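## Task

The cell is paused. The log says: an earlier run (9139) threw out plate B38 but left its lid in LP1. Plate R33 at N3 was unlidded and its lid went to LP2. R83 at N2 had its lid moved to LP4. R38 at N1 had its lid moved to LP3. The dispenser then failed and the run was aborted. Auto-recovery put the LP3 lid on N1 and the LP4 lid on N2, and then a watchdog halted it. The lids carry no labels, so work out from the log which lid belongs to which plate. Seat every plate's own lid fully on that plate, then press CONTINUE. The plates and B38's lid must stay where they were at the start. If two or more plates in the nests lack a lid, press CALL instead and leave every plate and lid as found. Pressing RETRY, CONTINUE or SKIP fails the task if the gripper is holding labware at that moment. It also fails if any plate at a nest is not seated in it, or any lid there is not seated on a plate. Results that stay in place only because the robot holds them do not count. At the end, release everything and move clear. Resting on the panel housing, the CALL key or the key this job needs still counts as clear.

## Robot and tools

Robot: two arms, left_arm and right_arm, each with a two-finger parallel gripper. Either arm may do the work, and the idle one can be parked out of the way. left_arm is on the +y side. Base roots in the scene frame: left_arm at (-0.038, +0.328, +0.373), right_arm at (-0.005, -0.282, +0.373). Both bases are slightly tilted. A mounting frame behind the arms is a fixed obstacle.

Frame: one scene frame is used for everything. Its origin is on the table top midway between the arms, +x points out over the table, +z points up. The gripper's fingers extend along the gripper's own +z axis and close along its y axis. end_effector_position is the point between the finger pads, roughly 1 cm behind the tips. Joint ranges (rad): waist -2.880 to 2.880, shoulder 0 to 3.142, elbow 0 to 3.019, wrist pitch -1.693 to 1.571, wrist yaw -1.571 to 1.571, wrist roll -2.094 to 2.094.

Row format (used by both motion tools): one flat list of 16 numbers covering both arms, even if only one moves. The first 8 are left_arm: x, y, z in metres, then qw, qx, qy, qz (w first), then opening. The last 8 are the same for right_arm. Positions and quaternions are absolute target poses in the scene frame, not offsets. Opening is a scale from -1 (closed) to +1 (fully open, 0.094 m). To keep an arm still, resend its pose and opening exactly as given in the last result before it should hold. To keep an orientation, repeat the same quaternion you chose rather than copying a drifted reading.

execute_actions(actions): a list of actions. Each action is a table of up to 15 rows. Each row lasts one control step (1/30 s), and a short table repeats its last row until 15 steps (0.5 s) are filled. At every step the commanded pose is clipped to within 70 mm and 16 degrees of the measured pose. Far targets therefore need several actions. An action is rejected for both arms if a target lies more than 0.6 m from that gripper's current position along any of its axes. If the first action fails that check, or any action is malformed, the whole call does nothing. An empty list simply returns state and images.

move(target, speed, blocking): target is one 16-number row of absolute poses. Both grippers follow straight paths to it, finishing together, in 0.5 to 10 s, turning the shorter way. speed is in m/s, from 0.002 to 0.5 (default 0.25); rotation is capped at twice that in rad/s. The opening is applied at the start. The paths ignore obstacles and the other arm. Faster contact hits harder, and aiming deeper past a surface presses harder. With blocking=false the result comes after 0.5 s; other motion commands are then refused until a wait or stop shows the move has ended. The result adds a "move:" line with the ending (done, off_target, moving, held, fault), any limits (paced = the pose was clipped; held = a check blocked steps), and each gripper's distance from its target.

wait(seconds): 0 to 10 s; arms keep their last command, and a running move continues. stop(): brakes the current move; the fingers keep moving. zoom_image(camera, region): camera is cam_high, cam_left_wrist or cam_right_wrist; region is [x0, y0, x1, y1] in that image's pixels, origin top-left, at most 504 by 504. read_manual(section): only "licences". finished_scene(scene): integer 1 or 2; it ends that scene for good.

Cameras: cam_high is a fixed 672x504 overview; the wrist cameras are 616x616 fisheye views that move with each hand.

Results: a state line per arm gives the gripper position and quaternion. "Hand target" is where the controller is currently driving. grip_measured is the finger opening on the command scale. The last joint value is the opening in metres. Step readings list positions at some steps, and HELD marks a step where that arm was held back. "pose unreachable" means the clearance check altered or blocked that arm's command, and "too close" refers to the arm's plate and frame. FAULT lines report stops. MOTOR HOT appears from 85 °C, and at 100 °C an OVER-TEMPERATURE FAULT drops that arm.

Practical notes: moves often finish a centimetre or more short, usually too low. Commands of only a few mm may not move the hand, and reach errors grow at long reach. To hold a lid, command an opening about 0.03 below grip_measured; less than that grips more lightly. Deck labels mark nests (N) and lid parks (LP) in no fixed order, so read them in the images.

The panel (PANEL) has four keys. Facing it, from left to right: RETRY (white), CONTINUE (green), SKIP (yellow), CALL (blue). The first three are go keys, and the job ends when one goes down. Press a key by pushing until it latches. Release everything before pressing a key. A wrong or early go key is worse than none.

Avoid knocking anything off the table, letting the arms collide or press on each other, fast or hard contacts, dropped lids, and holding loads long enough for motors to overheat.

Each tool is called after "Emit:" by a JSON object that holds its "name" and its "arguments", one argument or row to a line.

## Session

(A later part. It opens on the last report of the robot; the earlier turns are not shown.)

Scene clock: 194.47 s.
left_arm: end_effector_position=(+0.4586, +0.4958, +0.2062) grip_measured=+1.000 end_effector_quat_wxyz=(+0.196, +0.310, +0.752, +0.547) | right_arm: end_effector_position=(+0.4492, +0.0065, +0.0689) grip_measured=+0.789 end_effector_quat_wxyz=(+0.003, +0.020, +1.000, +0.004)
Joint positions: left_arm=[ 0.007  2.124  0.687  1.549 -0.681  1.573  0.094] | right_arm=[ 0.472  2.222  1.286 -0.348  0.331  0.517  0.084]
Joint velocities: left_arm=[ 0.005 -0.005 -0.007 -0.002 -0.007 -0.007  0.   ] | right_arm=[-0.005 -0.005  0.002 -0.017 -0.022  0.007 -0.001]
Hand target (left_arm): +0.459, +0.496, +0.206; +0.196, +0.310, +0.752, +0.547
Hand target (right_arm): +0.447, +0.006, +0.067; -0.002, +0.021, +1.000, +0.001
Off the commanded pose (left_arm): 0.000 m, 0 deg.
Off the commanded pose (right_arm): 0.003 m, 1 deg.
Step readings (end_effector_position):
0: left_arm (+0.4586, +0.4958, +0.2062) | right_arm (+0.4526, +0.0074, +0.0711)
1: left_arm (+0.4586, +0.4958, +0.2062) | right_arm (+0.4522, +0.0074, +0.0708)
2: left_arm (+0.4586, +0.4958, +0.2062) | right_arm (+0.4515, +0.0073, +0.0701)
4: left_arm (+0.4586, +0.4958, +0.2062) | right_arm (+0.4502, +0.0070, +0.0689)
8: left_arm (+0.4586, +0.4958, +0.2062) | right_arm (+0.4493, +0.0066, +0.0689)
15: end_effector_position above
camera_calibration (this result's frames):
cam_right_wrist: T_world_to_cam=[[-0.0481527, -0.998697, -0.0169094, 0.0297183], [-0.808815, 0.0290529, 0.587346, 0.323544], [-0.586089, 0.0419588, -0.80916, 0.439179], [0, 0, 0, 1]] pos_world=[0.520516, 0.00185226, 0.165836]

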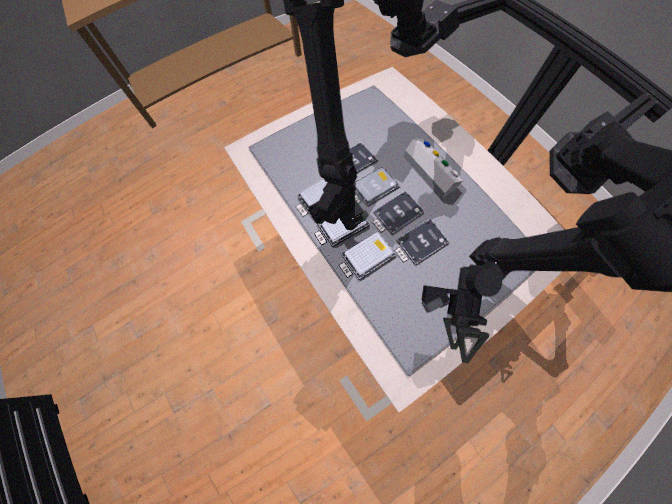

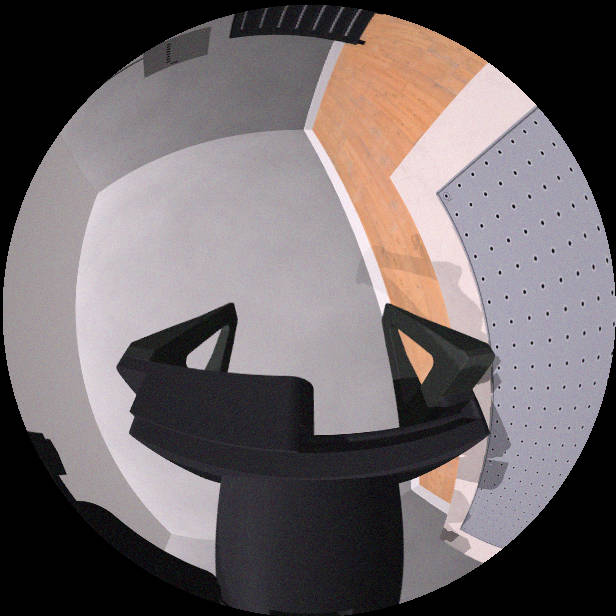

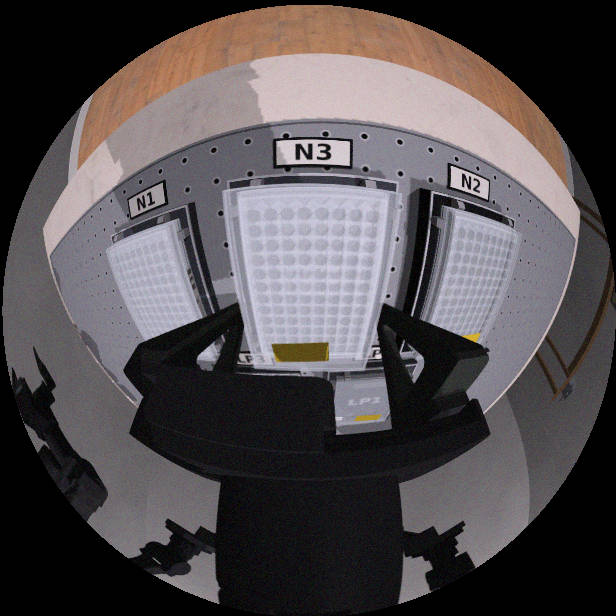

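Emit:
{"name": "execute_actions", "arguments": {
  "actions": [
    [[0.4586,0.4958,0.2062,0.196,0.310,0.752,0.547,1, 0.432,0.0044,0.051,-0.0144,0.016,1,-0.005,0.75],[0.4586,0.4958,0.2062,0.196,0.310,0.752,0.547,1, 0.432,0.0044,0.051,-0.0144,0.016,1,-0.005,0.75],[0.4586,0.4958,0.2062,0.196,0.310,0.752,0.547,1, 0.432,0.0044,0.051,-0.0144,0.016,1,-0.005,0.75],[0.4586,0.4958,0.2062,0.196,0.310,0.752,0.547,1, 0.4466,0.0062,0.0655,0.001,0.021,1,0.002,0.75]]
  ]
}}

Emit:
{"name": "zoom_image", "arguments": {
  "camera": "cam_right_wrist",
  "region": [200, 160, 420, 380]
}}

Scene clock: 208.37 s.
left_arm: end_effector_position=(+0.4586, +0.4958, +0.2062) grip_measured=+1.000 end_effector_quat_wxyz=(+0.196, +0.310, +0.752, +0.547) | right_arm: end_effector_position=(+0.4464, +0.0061, +0.0663) grip_measured=+0.789 end_effector_quat_wxyz=(+0.000, +0.019, +1.000, +0.002)
Joint positions: left_arm=[ 0.007  2.124  0.687  1.549 -0.681  1.573  0.094] | right_arm=[ 0.472  2.228  1.286 -0.348  0.331  0.517  0.084]
Joint velocities: left_arm=[-0.015 -0.005 -0.022 -0.002  0.007  0.095  0.   ] | right_arm=[-0.005 -0.005  0.007 -0.007 -0.051  0.037 -0.   ]
Hand target (left_arm): +0.459, +0.496, +0.206; +0.196, +0.310, +0.752, +0.547
Hand target (right_arm): +0.447, +0.006, +0.065; +0.001, +0.021, +1.000, +0.002
Off the commanded pose (left_arm): 0.000 m, 0 deg.
Off the commanded pose (right_arm): 0.001 m, 0 deg.
Step readings (end_effector_position):
0: left_arm (+0.4586, +0.4958, +0.2062) | right_arm (+0.4492, +0.0065, +0.0689)
1: left_arm (+0.4586, +0.4958, +0.2062) | right_arm (+0.4487, +0.0065, +0.0683)
2: left_arm (+0.4586, +0.4958, +0.2062) | right_arm (+0.4482, +0.0064, +0.0678)
4: left_arm (+0.4586, +0.4958, +0.2062) | right_arm (+0.4470, +0.0063, +0.0666)
8: left_arm (+0.4586, +0.4958, +0.2062) | right_arm (+0.4464, +0.0061, +0.0663)
15: end_effector_position above
camera_calibration (this result's frames):
cam_right_wrist: T_world_to_cam=[[-0.0462329, -0.998832, -0.0140083, 0.0280105], [-0.805858, 0.0290066, 0.591397, 0.321169], [-0.590301, 0.0386307, -0.806259, 0.437229], [0, 0, 0, 1]] pos_world=[0.518208, 0.00177133, 0.162973]

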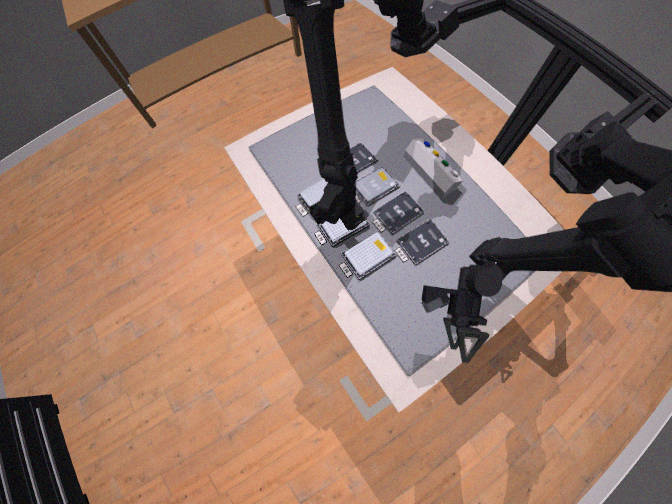

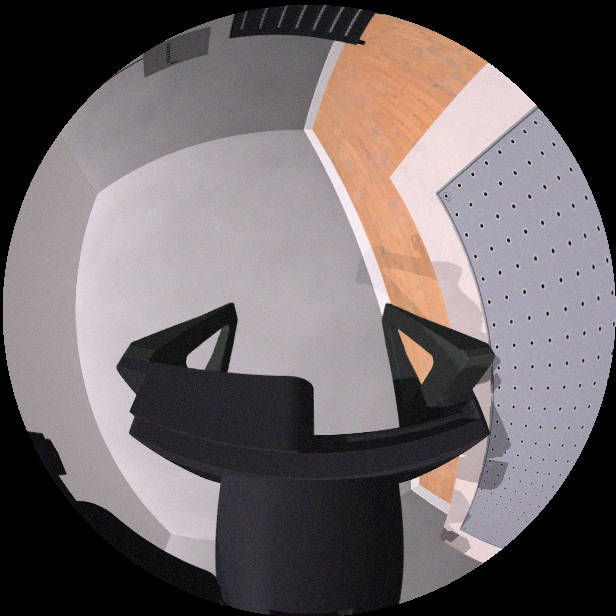

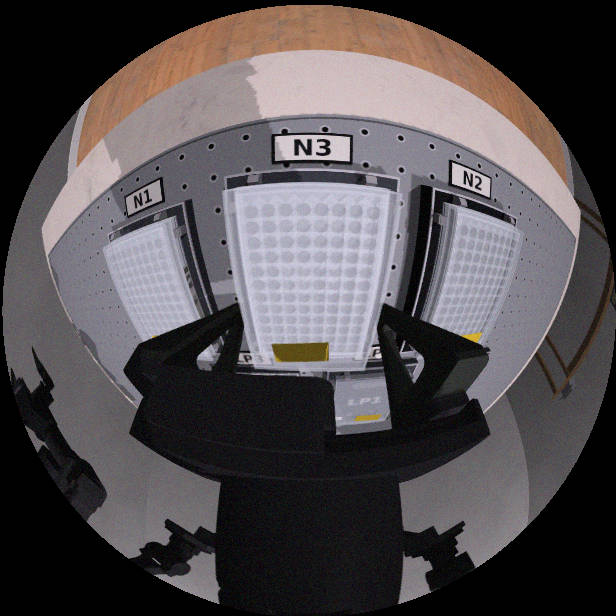

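Region (200, 160, 420, 380) of cam_right_wrist's 616x616 image, scaled by 2.291, with more detail than that image has.

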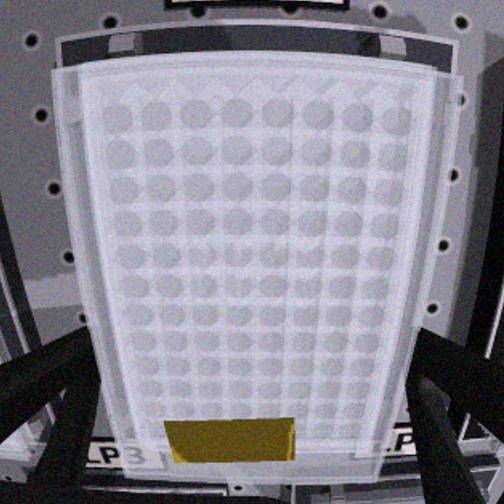

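Emit:
{"name": "zoom_image", "arguments": {
  "camera": "cam_right_wrist",
  "region": [215, 165, 295, 225]
}}

Emit:
{"name": "zoom_image", "arguments": {
  "camera": "cam_right_wrist",
  "region": [330, 320, 400, 380]
}}

Emit:
{"name": "zoom_image", "arguments": {
  "camera": "cam_high",
  "region": [300, 190, 400, 290]
}}

Region (215, 165, 295, 225) of cam_right_wrist's 616x616 image, scaled by 6.300, with more detail than that image has; it fills the top 378 rows of this view, and the rest is white.

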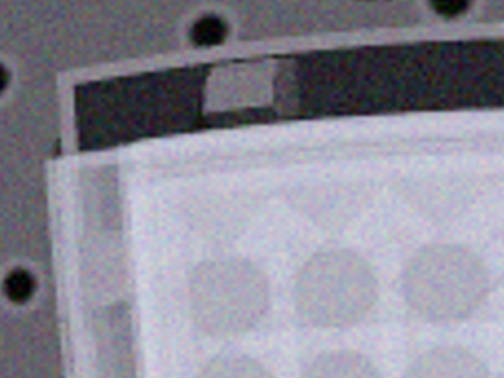

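Region (330, 320, 400, 380) of cam_right_wrist's 616x616 image, scaled by 7.200, with more detail than that image has; it fills the top 432 rows of this view, and the rest is white.

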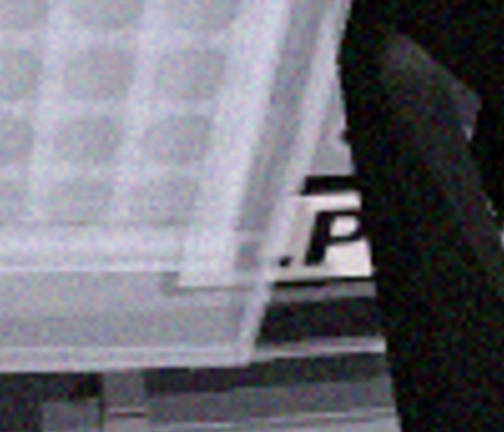

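Region (300, 190, 400, 290) of cam_high's 672x504 image, scaled by 5.040, with more detail than that image has.

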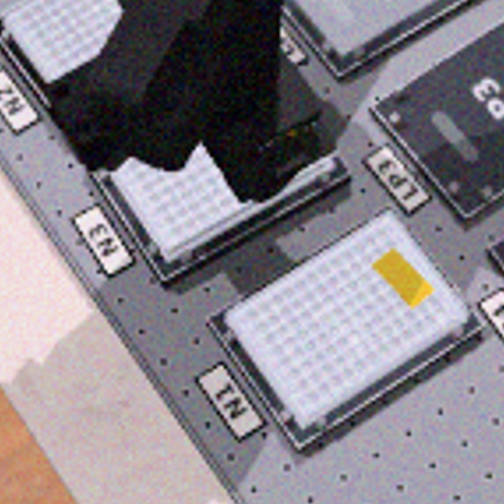

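Emit:
{"name": "execute_actions", "arguments": {
  "actions": [
    [[0.4586,0.4958,0.2062,0.196,0.310,0.752,0.547,1, 0.4522,-0.0047,0.042,0.002,0.033,1,0.002,0.75],[0.4586,0.4958,0.2062,0.196,0.310,0.752,0.547,1, 0.4522,-0.0047,0.042,0.002,0.033,1,0.002,0.75],[0.4586,0.4958,0.2062,0.196,0.310,0.752,0.547,1, 0.4522,-0.0047,0.042,0.002,0.033,1,0.002,0.75],[0.4586,0.4958,0.2062,0.196,0.310,0.752,0.547,1, 0.4464,0.006,0.062,0.003,0.021,1,0.003,0.75]]
  ]
}}

Emit:
{"name": "zoom_image", "arguments": {
  "camera": "cam_right_wrist",
  "region": [200, 160, 420, 380]
}}

Scene clock: 226.13 s.
left_arm: end_effector_position=(+0.4586, +0.4958, +0.2062) grip_measured=+1.000 end_effector_quat_wxyz=(+0.196, +0.310, +0.752, +0.547) | right_arm: end_effector_position=(+0.4485, +0.0070, +0.0627) grip_measured=+0.789 end_effector_quat_wxyz=(+0.006, +0.022, +1.000, +0.005)
Joint positions: left_arm=[ 0.007  2.124  0.687  1.549 -0.681  1.573  0.094] | right_arm=[ 0.47   2.235  1.287 -0.328  0.33   0.517  0.084]
Joint velocities: left_arm=[-0.015  0.005 -0.012 -0.022 -0.022 -0.007  0.   ] | right_arm=[-0.005 -0.005 -0.007  0.022  0.007  0.007 -0.   ]
Hand target (left_arm): +0.459, +0.496, +0.206; +0.196, +0.310, +0.752, +0.547
Hand target (right_arm): +0.447, +0.006, +0.062; +0.003, +0.021, +1.000, +0.003
Off the commanded pose (left_arm): 0.000 m, 0 deg.
Off the commanded pose (right_arm): 0.002 m, 0 deg.
Step readings (end_effector_position):
0: left_arm (+0.4586, +0.4958, +0.2062) | right_arm (+0.4464, +0.0061, +0.0663)
1: left_arm (+0.4586, +0.4958, +0.2062) | right_arm (+0.4469, +0.0065, +0.0658)
2: left_arm (+0.4586, +0.4958, +0.2062) | right_arm (+0.4479, +0.0074, +0.0646)
4: left_arm (+0.4586, +0.4958, +0.2062) | right_arm (+0.4485, +0.0070, +0.0627)
8: left_arm (+0.4586, +0.4958, +0.2062) | right_arm (+0.4485, +0.0070, +0.0627)
15: end_effector_position above
camera_calibration (this result's frames):
cam_right_wrist: T_world_to_cam=[[-0.0527306, -0.998405, -0.0201549, 0.0323069], [-0.812295, 0.031144, 0.582415, 0.328424], [-0.580858, 0.0470829, -0.812642, 0.431616], [0, 0, 0, 1]] pos_world=[0.519189, 0.00170526, 0.160121]

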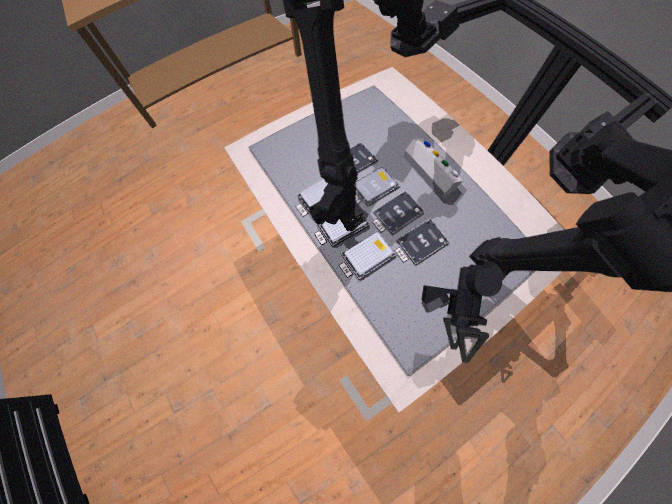

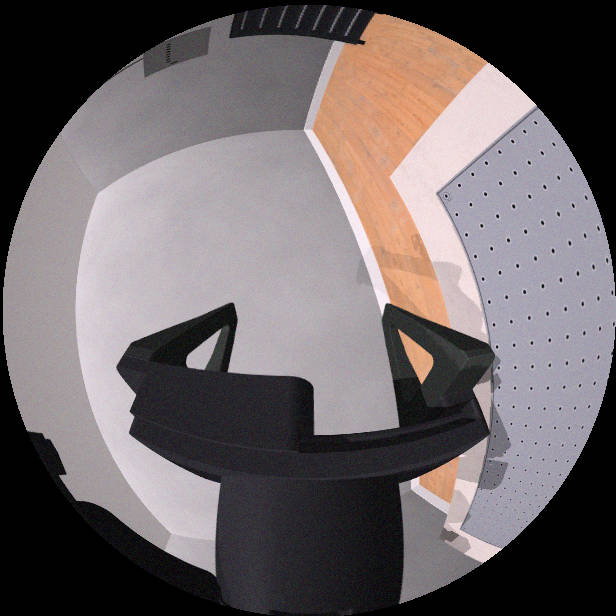

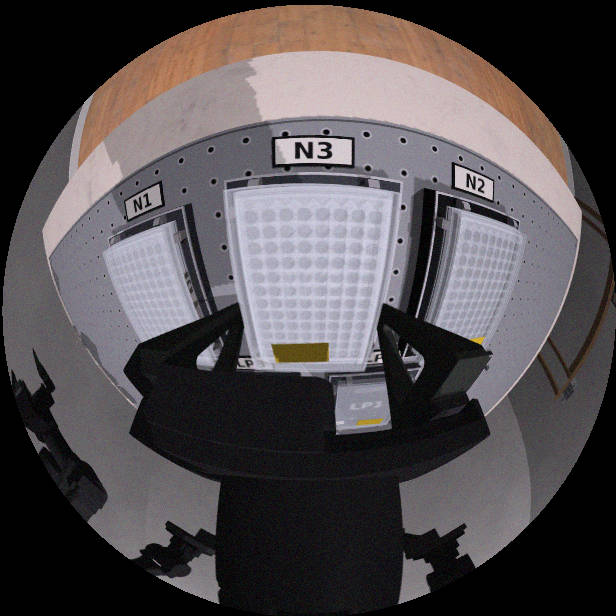

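Region (200, 160, 420, 380) of cam_right_wrist's 616x616 image, scaled by 2.291, with more detail than that image has.

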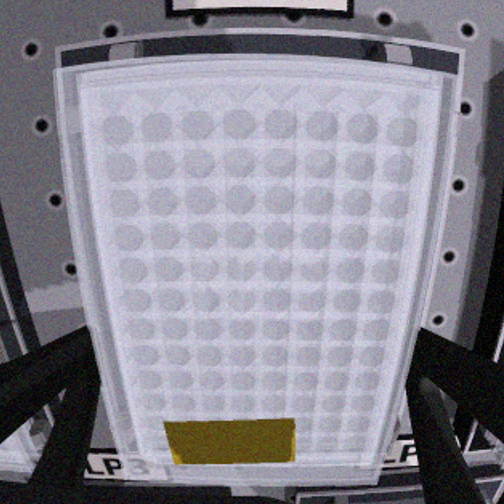

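Emit:
{"name": "execute_actions", "arguments": {
  "actions": [
    [[0.4586,0.4958,0.2062,0.196,0.310,0.752,0.547,1, 0.4295,0.004,0.0448,-0.014,0.017,1,-0.005,0.75],[0.4586,0.4958,0.2062,0.196,0.310,0.752,0.547,1, 0.4295,0.004,0.0448,-0.014,0.017,1,-0.005,0.75],[0.4586,0.4958,0.2062,0.196,0.310,0.752,0.547,1, 0.4313,0.005,0.0448,-0.0114,0.017,1,-0.004,0.75],[0.4586,0.4958,0.2062,0.196,0.310,0.752,0.547,1, 0.446,0.006,0.0595,0.002,0.021,1,0.003,0.75]]
  ]
}}

Emit:
{"name": "zoom_image", "arguments": {
  "camera": "cam_right_wrist",
  "region": [200, 160, 420, 380]
}}

Scene clock: 232.77 s.
left_arm: end_effector_position=(+0.4586, +0.4958, +0.2062) grip_measured=+1.000 end_effector_quat_wxyz=(+0.196, +0.310, +0.752, +0.547) | right_arm: end_effector_position=(+0.4478, +0.0069, +0.0620) grip_measured=+0.789 end_effector_quat_wxyz=(+0.005, +0.022, +1.000, +0.005)
Joint positions: left_arm=[ 0.007  2.124  0.687  1.549 -0.681  1.573  0.094] | right_arm=[ 0.47   2.237  1.287 -0.328  0.33   0.517  0.084]
Joint velocities: left_arm=[-0.015 -0.015 -0.002  0.007 -0.081 -0.051  0.   ] | right_arm=[-0.005 -0.005  0.002  0.017  0.007 -0.022 -0.001]
Hand target (left_arm): +0.459, +0.496, +0.206; +0.196, +0.310, +0.752, +0.547
Hand target (right_arm): +0.446, +0.006, +0.059; +0.002, +0.021, +1.000, +0.003
Off the commanded pose (left_arm): 0.000 m, 0 deg.
Off the commanded pose (right_arm): 0.003 m, 0 deg.
Step readings (end_effector_position):
0: left_arm (+0.4586, +0.4958, +0.2062) | right_arm (+0.4485, +0.0070, +0.0627)
1: left_arm (+0.4586, +0.4958, +0.2062) | right_arm (+0.4482, +0.0070, +0.0624)
2: left_arm (+0.4586, +0.4958, +0.2062) | right_arm (+0.4480, +0.0069, +0.0622)
4: left_arm (+0.4586, +0.4958, +0.2062) | right_arm (+0.4478, +0.0069, +0.0620)
8: left_arm (+0.4586, +0.4958, +0.2062) | right_arm (+0.4478, +0.0069, +0.0620)
15: end_effector_position above
camera_calibration (this result's frames):
cam_right_wrist: T_world_to_cam=[[-0.0522573, -0.998445, -0.0194259, 0.0319111], [-0.811564, 0.0311249, 0.583434, 0.327877], [-0.581922, 0.046254, -0.811928, 0.431095], [0, 0, 0, 1]] pos_world=[0.518625, 0.0017164, 0.159344]

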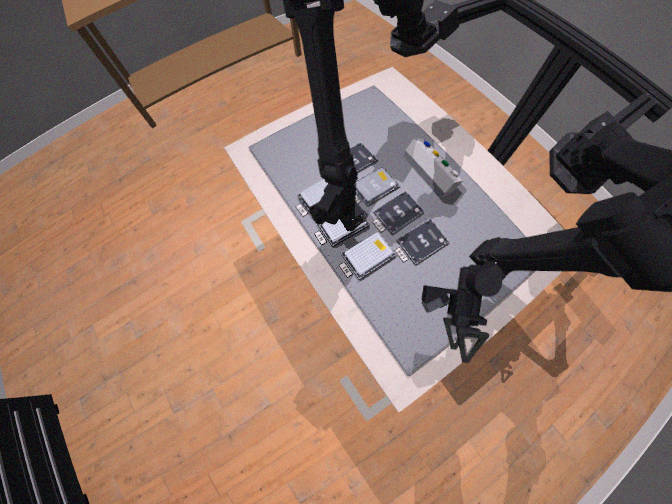

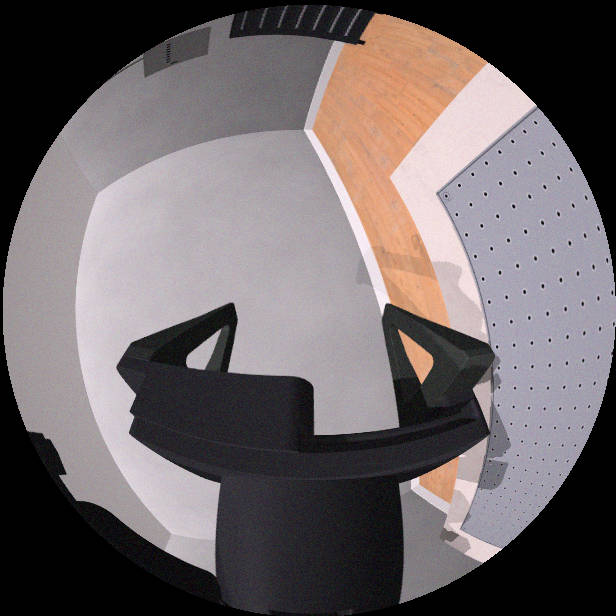

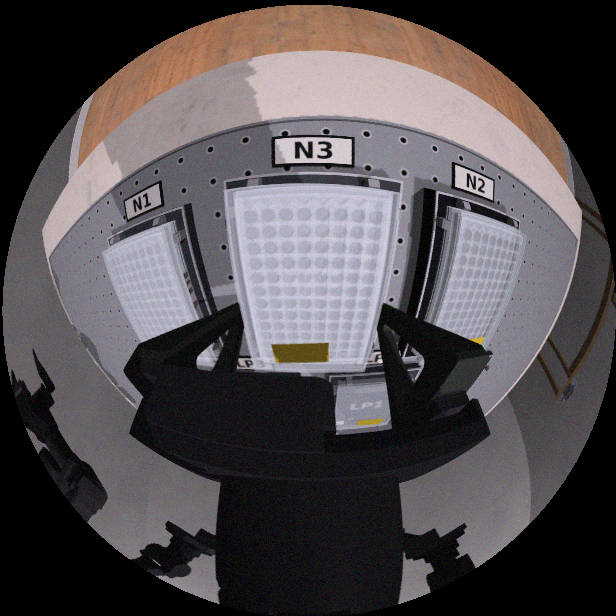

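Region (200, 160, 420, 380) of cam_right_wrist's 616x616 image, scaled by 2.291, with more detail than that image has.

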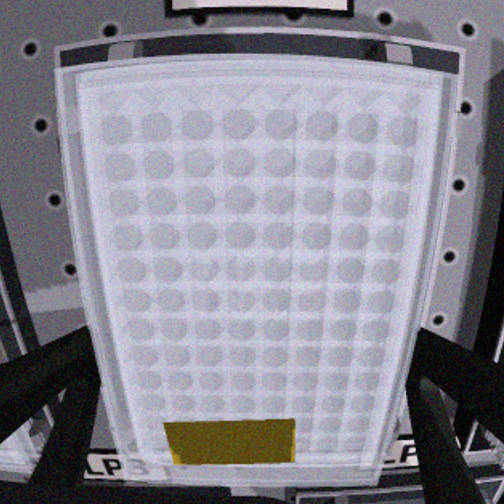

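Emit:
{"name": "execute_actions", "arguments": {
  "actions": [
    [[0.4586,0.4958,0.2062,0.196,0.310,0.752,0.547,1, 0.4415,0.0033,0.063,-0.008,0.017,1,-0.0016,0.75],[0.4586,0.4958,0.2062,0.196,0.310,0.752,0.547,1, 0.4415,0.0033,0.063,-0.008,0.017,1,-0.0016,0.75],[0.4586,0.4958,0.2062,0.196,0.310,0.752,0.547,1, 0.445,0.0053,0.062,-0.001,0.020,1,0.002,0.75]]
  ]
}}

Emit:
{"name": "zoom_image", "arguments": {
  "camera": "cam_right_wrist",
  "region": [200, 160, 420, 380]
}}

Scene clock: 238.83 s.
left_arm: end_effector_position=(+0.4586, +0.4958, +0.2062) grip_measured=+1.000 end_effector_quat_wxyz=(+0.196, +0.310, +0.752, +0.547) | right_arm: end_effector_position=(+0.4460, +0.0059, +0.0623) grip_measured=+0.789 end_effector_quat_wxyz=(+0.001, +0.021, +1.000, +0.003)
Joint positions: left_arm=[ 0.007  2.124  0.687  1.549 -0.681  1.573  0.094] | right_arm=[ 0.47   2.236  1.287 -0.338  0.33   0.517  0.084]
Joint velocities: left_arm=[-0.024  0.005  0.002 -0.027 -0.007 -0.022  0.   ] | right_arm=[-0.005 -0.005 -0.002 -0.007  0.007 -0.007  0.   ]
Hand target (left_arm): +0.459, +0.496, +0.206; +0.196, +0.310, +0.752, +0.547
Hand target (right_arm): +0.445, +0.005, +0.062; -0.001, +0.020, +1.000, +0.002
Off the commanded pose (left_arm): 0.000 m, 0 deg.
Off the commanded pose (right_arm): 0.001 m, 0 deg.
Step readings (end_effector_position):
0: left_arm (+0.4586, +0.4958, +0.2062) | right_arm (+0.4478, +0.0069, +0.0620)
1: left_arm (+0.4586, +0.4958, +0.2062) | right_arm (+0.4473, +0.0066, +0.0622)
2: left_arm (+0.4586, +0.4958, +0.2062) | right_arm (+0.4463, +0.0060, +0.0623)
4: left_arm (+0.4586, +0.4958, +0.2062) | right_arm (+0.4460, +0.0059, +0.0623)
8: left_arm (+0.4586, +0.4958, +0.2062) | right_arm (+0.4460, +0.0059, +0.0623)
15: end_effector_position above
camera_calibration (this result's frames):
cam_right_wrist: T_world_to_cam=[[-0.0492776, -0.998674, -0.0148823, 0.0291437], [-0.806967, 0.0310292, 0.589781, 0.323798], [-0.588538, 0.0410726, -0.807426, 0.433048], [0, 0, 0, 1]] pos_world=[0.517595, 0.00127149, 0.159118]

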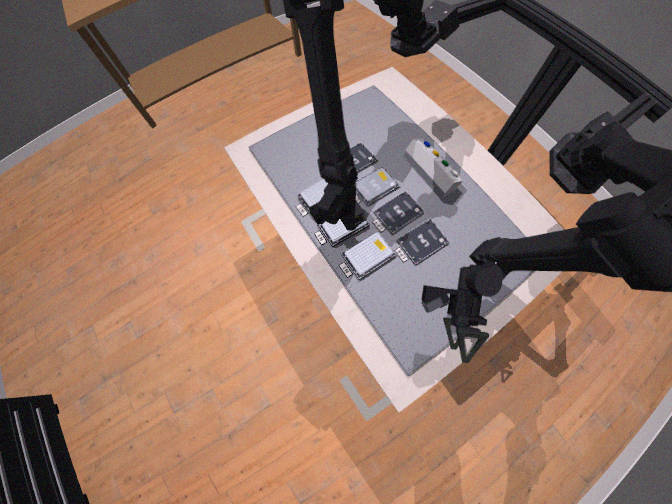

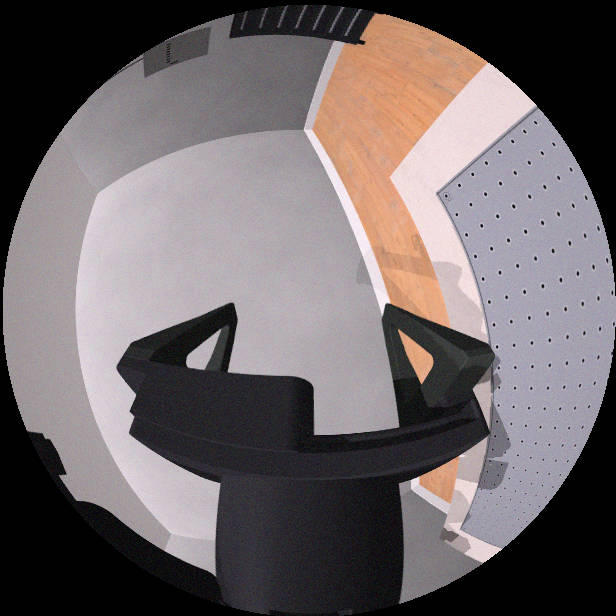

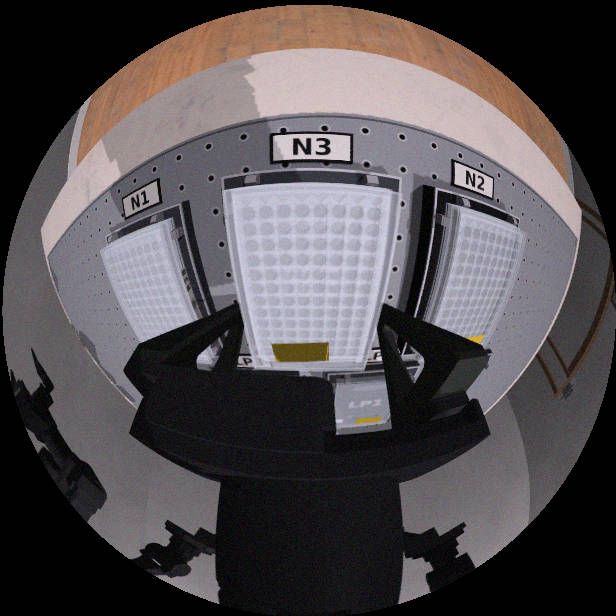

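Region (200, 160, 420, 380) of cam_right_wrist's 616x616 image, scaled by 2.291, with more detail than that image has.

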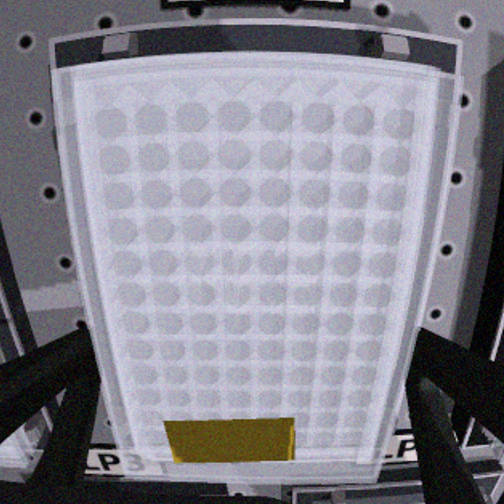

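Emit:
{"name": "execute_actions", "arguments": {
  "actions": [
    [[0.4586,0.4958,0.2062,0.196,0.310,0.752,0.547,1, 0.4326,0.006,0.0443,-0.0086,0.018,1,-0.0017,0.75],[0.4586,0.4958,0.2062,0.196,0.310,0.752,0.547,1, 0.4326,0.006,0.0443,-0.0086,0.018,1,-0.0017,0.75],[0.4586,0.4958,0.2062,0.196,0.310,0.752,0.547,1, 0.4326,0.006,0.0443,-0.0086,0.018,1,-0.0017,0.75],[0.4586,0.4958,0.2062,0.196,0.310,0.752,0.547,1, 0.446,0.006,0.0595,0.002,0.021,1,0.003,0.75]]
  ]
}}

Emit:
{"name": "zoom_image", "arguments": {
  "camera": "cam_right_wrist",
  "region": [200, 160, 420, 380]
}}

Scene clock: 245.80 s.
left_arm: end_effector_position=(+0.4586, +0.4958, +0.2062) grip_measured=+1.000 end_effector_quat_wxyz=(+0.196, +0.310, +0.752, +0.547) | right_arm: end_effector_position=(+0.4447, +0.0060, +0.0601) grip_measured=+0.789 end_effector_quat_wxyz=(+0.001, +0.021, +1.000, +0.002)
Joint positions: left_arm=[ 0.007  2.124  0.687  1.549 -0.681  1.573  0.094] | right_arm=[ 0.47   2.241  1.287 -0.334  0.331  0.517  0.084]
Joint velocities: left_arm=[-0.015 -0.005  0.007 -0.012 -0.022  0.007  0.   ] | right_arm=[-0.005 -0.015 -0.017 -0.012 -0.037  0.037  0.001]
Hand target (left_arm): +0.459, +0.496, +0.206; +0.196, +0.310, +0.752, +0.547
Hand target (right_arm): +0.446, +0.006, +0.060; +0.002, +0.021, +1.000, +0.003
Off the commanded pose (left_arm): 0.000 m, 0 deg.
Off the commanded pose (right_arm): 0.001 m, 0 deg.
Step readings (end_effector_position):
0: left_arm (+0.4586, +0.4958, +0.2062) | right_arm (+0.4460, +0.0059, +0.0623)
1: left_arm (+0.4586, +0.4958, +0.2062) | right_arm (+0.4456, +0.0058, +0.0618)
2: left_arm (+0.4586, +0.4958, +0.2062) | right_arm (+0.4454, +0.0059, +0.0613)
4: left_arm (+0.4586, +0.4958, +0.2062) | right_arm (+0.4446, +0.0060, +0.0599)
8: left_arm (+0.4586, +0.4958, +0.2062) | right_arm (+0.4447, +0.0060, +0.0601)
15: end_effector_position above
camera_calibration (this result's frames):
cam_right_wrist: T_world_to_cam=[[-0.0491568, -0.998688, -0.0143711, 0.0291071], [-0.806885, 0.0312276, 0.589883, 0.324047], [-0.58866, 0.0405926, -0.807361, 0.430559], [0, 0, 0, 1]] pos_world=[0.516352, 0.00147217, 0.156885]

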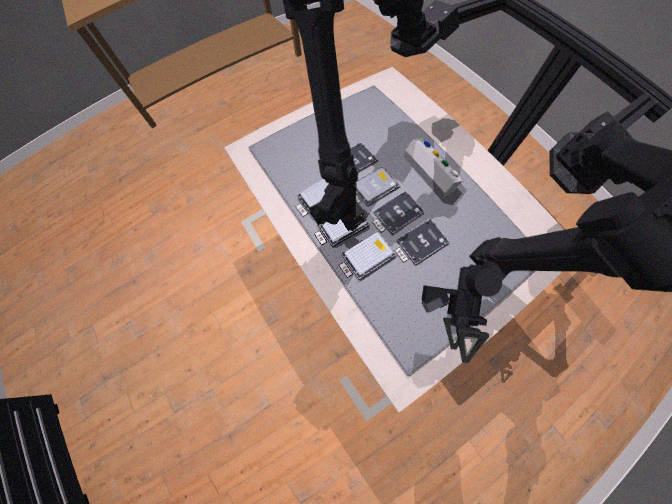

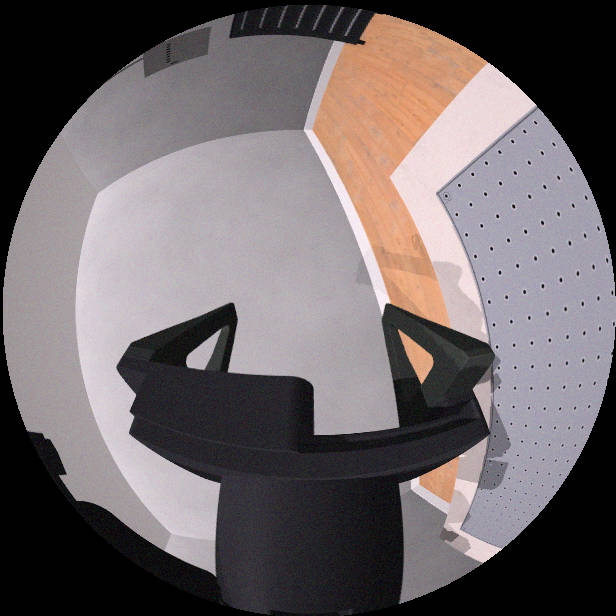

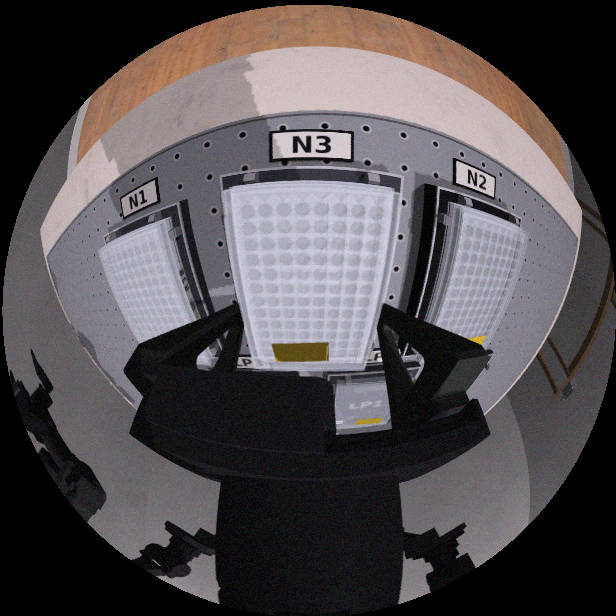

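Region (200, 160, 420, 380) of cam_right_wrist's 616x616 image, scaled by 2.291, with more detail than that image has.

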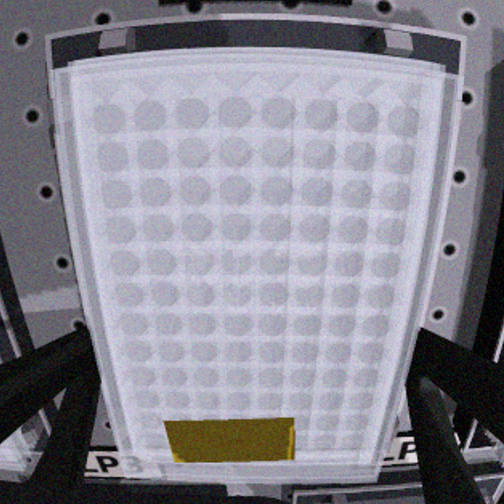

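Emit:
{"name": "execute_actions", "arguments": {
  "actions": [
    [[0.4586,0.4958,0.2062,0.196,0.310,0.752,0.547,1, 0.4338,0.0073,0.042,-0.003,0.019,1,0,0.75],[0.4586,0.4958,0.2062,0.196,0.310,0.752,0.547,1, 0.4338,0.0073,0.042,-0.003,0.019,1,0,0.75],[0.4586,0.4958,0.2062,0.196,0.310,0.752,0.547,1, 0.4455,0.0063,0.0585,0.003,0.022,1,0.003,0.75],[0.4586,0.4958,0.2062,0.196,0.310,0.752,0.547,1, 0.4455,0.0063,0.0585,0.003,0.022,1,0.003,0.75],[0.4586,0.4958,0.2062,0.196,0.310,0.752,0.547,1, 0.4455,0.0063,0.0585,0.003,0.022,1,0.003,0.75],[0.4586,0.4958,0.2062,0.196,0.310,0.752,0.547,1, 0.4455,0.0063,0.0585,0.003,0.022,1,0.003,0.75],[0.4586,0.4958,0.2062,0.196,0.310,0.752,0.547,1, 0.4455,0.0063,0.0585,0.003,0.022,1,0.003,0.75],[0.4586,0.4958,0.2062,0.196,0.310,0.752,0.547,1, 0.4455,0.0063,0.0585,0.003,0.022,1,0.003,0.78],[0.4586,0.4958,0.2062,0.196,0.310,0.752,0.547,1, 0.4455,0.0063,0.0585,0.003,0.022,1,0.003,0.8],[0.4586,0.4958,0.2062,0.196,0.310,0.752,0.547,1, 0.4455,0.0063,0.0585,0.003,0.022,1,0.003,0.85],[0.4586,0.4958,0.2062,0.196,0.310,0.752,0.547,1, 0.4455,0.0063,0.0585,0.003,0.022,1,0.003,0.92],[0.4586,0.4958,0.2062,0.196,0.310,0.752,0.547,1, 0.4455,0.0063,0.0585,0.003,0.022,1,0.003,1]]
  ]
}}

Emit:
{"name": "zoom_image", "arguments": {
  "camera": "cam_right_wrist",
  "region": [200, 160, 420, 380]
}}

Scene clock: 257.80 s.
left_arm: end_effector_position=(+0.4586, +0.4958, +0.2062) grip_measured=+1.000 end_effector_quat_wxyz=(+0.196, +0.310, +0.752, +0.547) | right_arm: end_effector_position=(+0.4452, +0.0063, +0.0589) grip_measured=+1.000 end_effector_quat_wxyz=(+0.004, +0.021, +1.000, +0.003)
Joint positions: left_arm=[ 0.007  2.124  0.687  1.549 -0.681  1.573  0.094] | right_arm=[ 0.47   2.244  1.287 -0.327  0.332  0.517  0.094]
Joint velocities: left_arm=[ 0.015  0.005  0.002 -0.007  0.007  0.066  0.   ] | right_arm=[-0.015 -0.005 -0.012 -0.012  0.022  0.022  0.   ]
Hand target (left_arm): +0.459, +0.496, +0.206; +0.196, +0.310, +0.752, +0.547
Hand target (right_arm): +0.446, +0.006, +0.058; +0.003, +0.022, +1.000, +0.003
Off the commanded pose (left_arm): 0.000 m, 0 deg.
Off the commanded pose (right_arm): 0.001 m, 0 deg.
Step readings (end_effector_position):
0: left_arm (+0.4586, +0.4958, +0.2062) | right_arm (+0.4447, +0.0060, +0.0601)
1: left_arm (+0.4586, +0.4958, +0.2062) | right_arm (+0.4451, +0.0063, +0.0598)
2: left_arm (+0.4586, +0.4958, +0.2062) | right_arm (+0.4452, +0.0064, +0.0591)
4: left_arm (+0.4586, +0.4958, +0.2062) | right_arm (+0.4452, +0.0064, +0.0589)
8: left_arm (+0.4586, +0.4958, +0.2062) | right_arm (+0.4452, +0.0063, +0.0589)
15: end_effector_position above
camera_calibration (this result's frames):
cam_right_wrist: T_world_to_cam=[[-0.0505968, -0.998608, -0.0148987, 0.030116], [-0.809609, 0.0322766, 0.586082, 0.326539], [-0.584785, 0.041716, -0.810115, 0.428284], [0, 0, 0, 1]] pos_world=[0.516347, 0.00166817, 0.156029]

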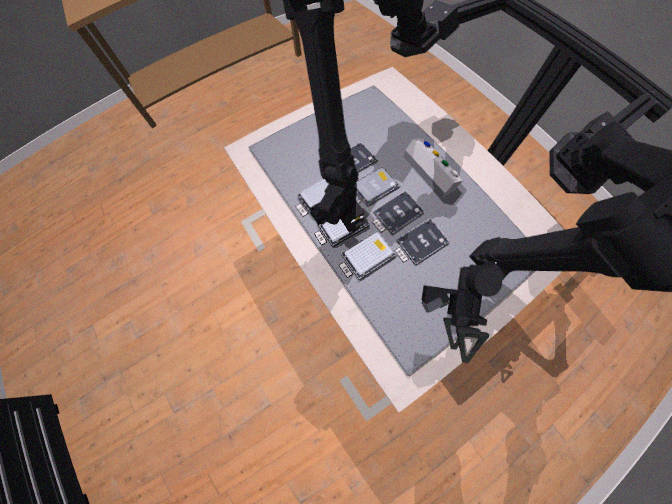

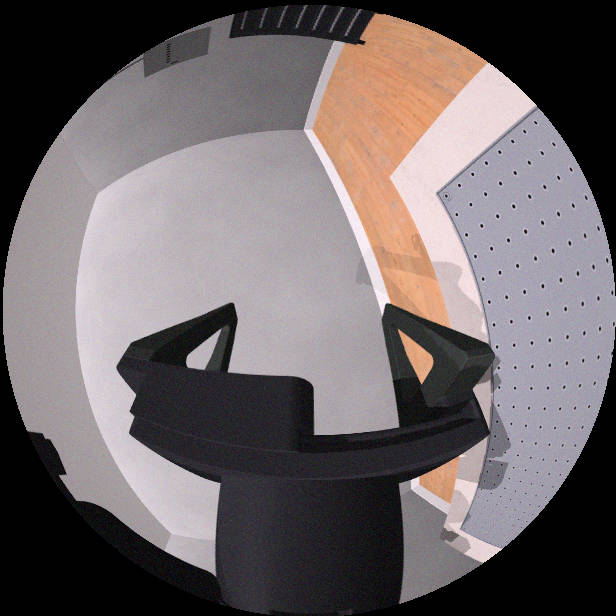

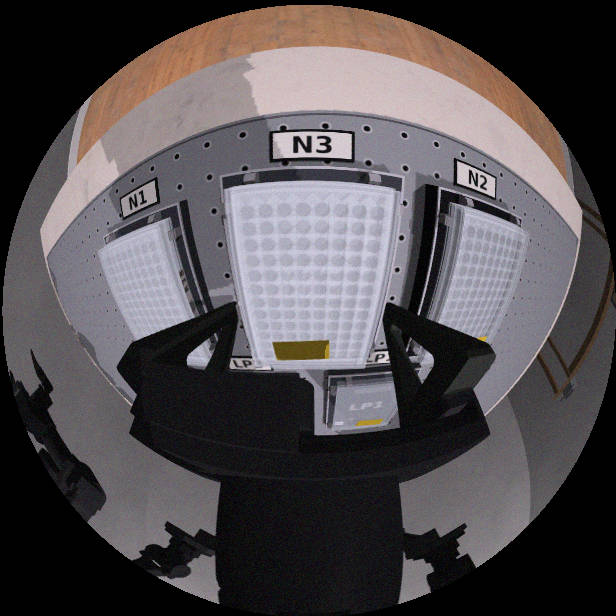

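Region (200, 160, 420, 380) of cam_right_wrist's 616x616 image, scaled by 2.291, with more detail than that image has.

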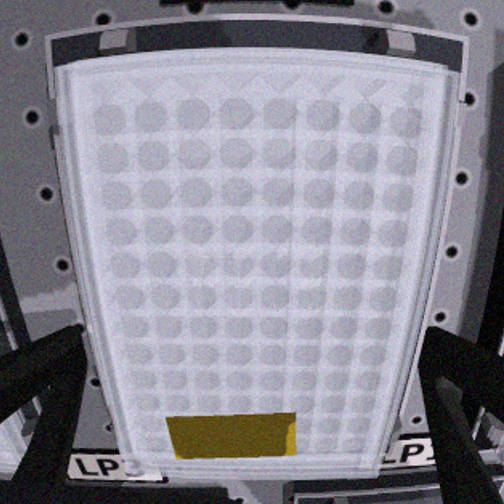

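Emit:
{"name": "move", "arguments": {
  "target": [0.4586,0.4958,0.2062,0.196,0.310,0.752,0.547,1, 0.44,0.014,0.12,0,0.021,1,0,1],
  "speed": 0.15
}}

Emit:
{"name": "zoom_image", "arguments": {
  "camera": "cam_right_wrist",
  "region": [120, 140, 500, 380]
}}

Scene clock: 268.80 s.
left_arm: end_effector_position=(+0.4586, +0.4958, +0.2062) grip_measured=+1.000 end_effector_quat_wxyz=(+0.196, +0.310, +0.752, +0.547) | right_arm: end_effector_position=(+0.4498, +0.0109, +0.1204) grip_measured=+1.000 end_effector_quat_wxyz=(+0.007, +0.024, +1.000, +0.005)
Joint positions: left_arm=[ 0.007  2.124  0.687  1.549 -0.681  1.573  0.094] | right_arm=[ 0.51   2.11   1.24  -0.418  0.344  0.561  0.094]
Joint velocities: left_arm=[-0.015 -0.015  0.012  0.012 -0.022 -0.022  0.   ] | right_arm=[-0.015 -0.024  0.002  0.002  0.051  0.022  0.   ]
Hand target (left_arm): +0.459, +0.496, +0.206; +0.196, +0.310, +0.752, +0.547
Hand target (right_arm): +0.440, +0.013, +0.120; +0.000, +0.021, +1.000, +0.000
Off the commanded pose (left_arm): 0.000 m, 0 deg.
Off the commanded pose (right_arm): 0.010 m, 1 deg.
move: done
camera_calibration (this result's frames):
cam_right_wrist: T_world_to_cam=[[-0.0557068, -0.998257, -0.019479, 0.0386883], [-0.813534, 0.0340708, 0.580519, 0.296515], [-0.578843, 0.0481856, -0.814014, 0.478296], [0, 0, 0, 1]] pos_world=[0.520239, 0.00547131, 0.217961]

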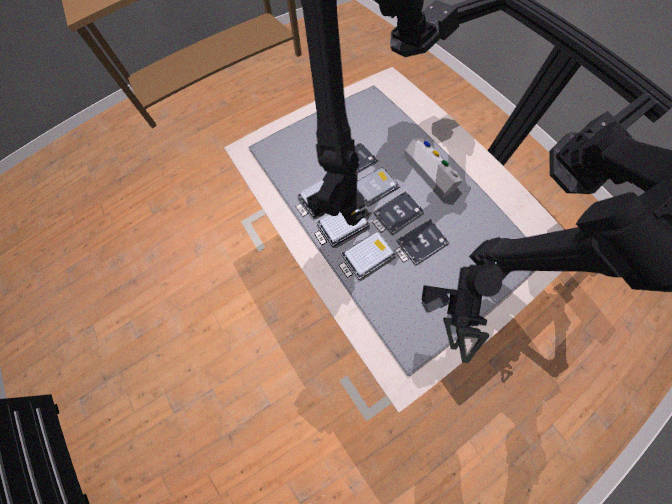

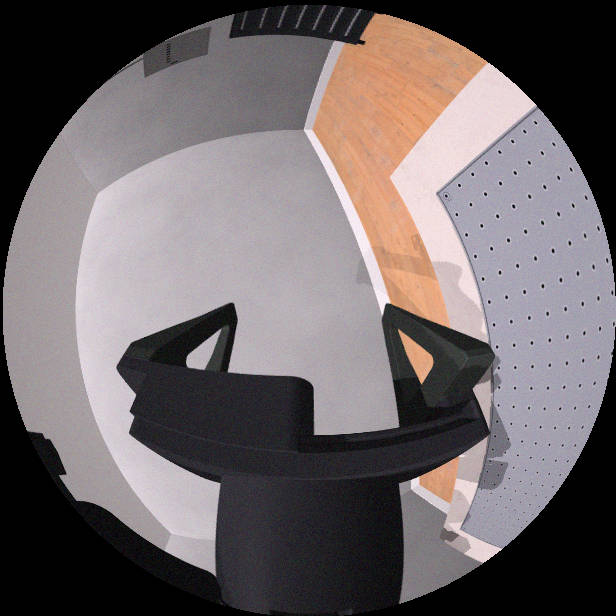

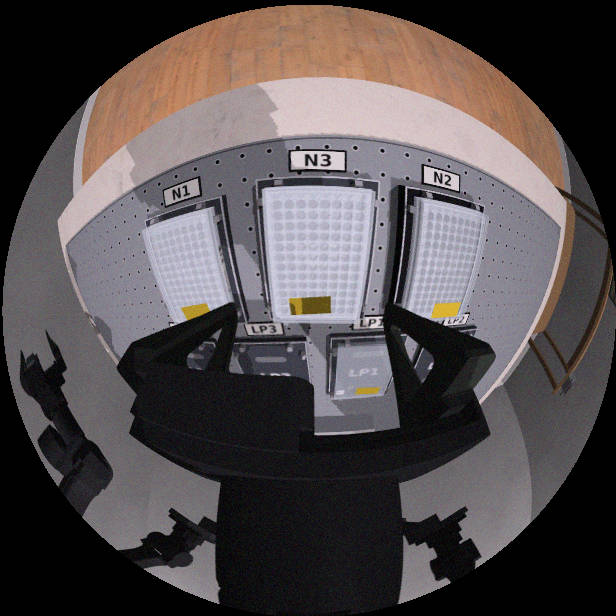

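Region (120, 140, 500, 380) of cam_right_wrist's 616x616 image, scaled by 1.326, with more detail than that image has; it fills the top 318 rows of this view, and the rest is white.

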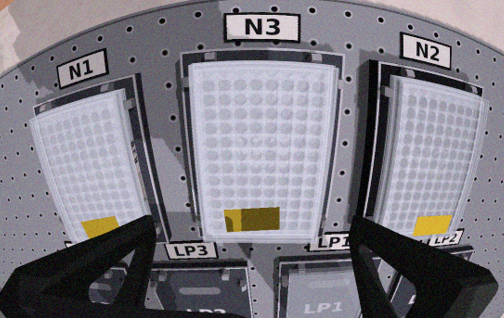

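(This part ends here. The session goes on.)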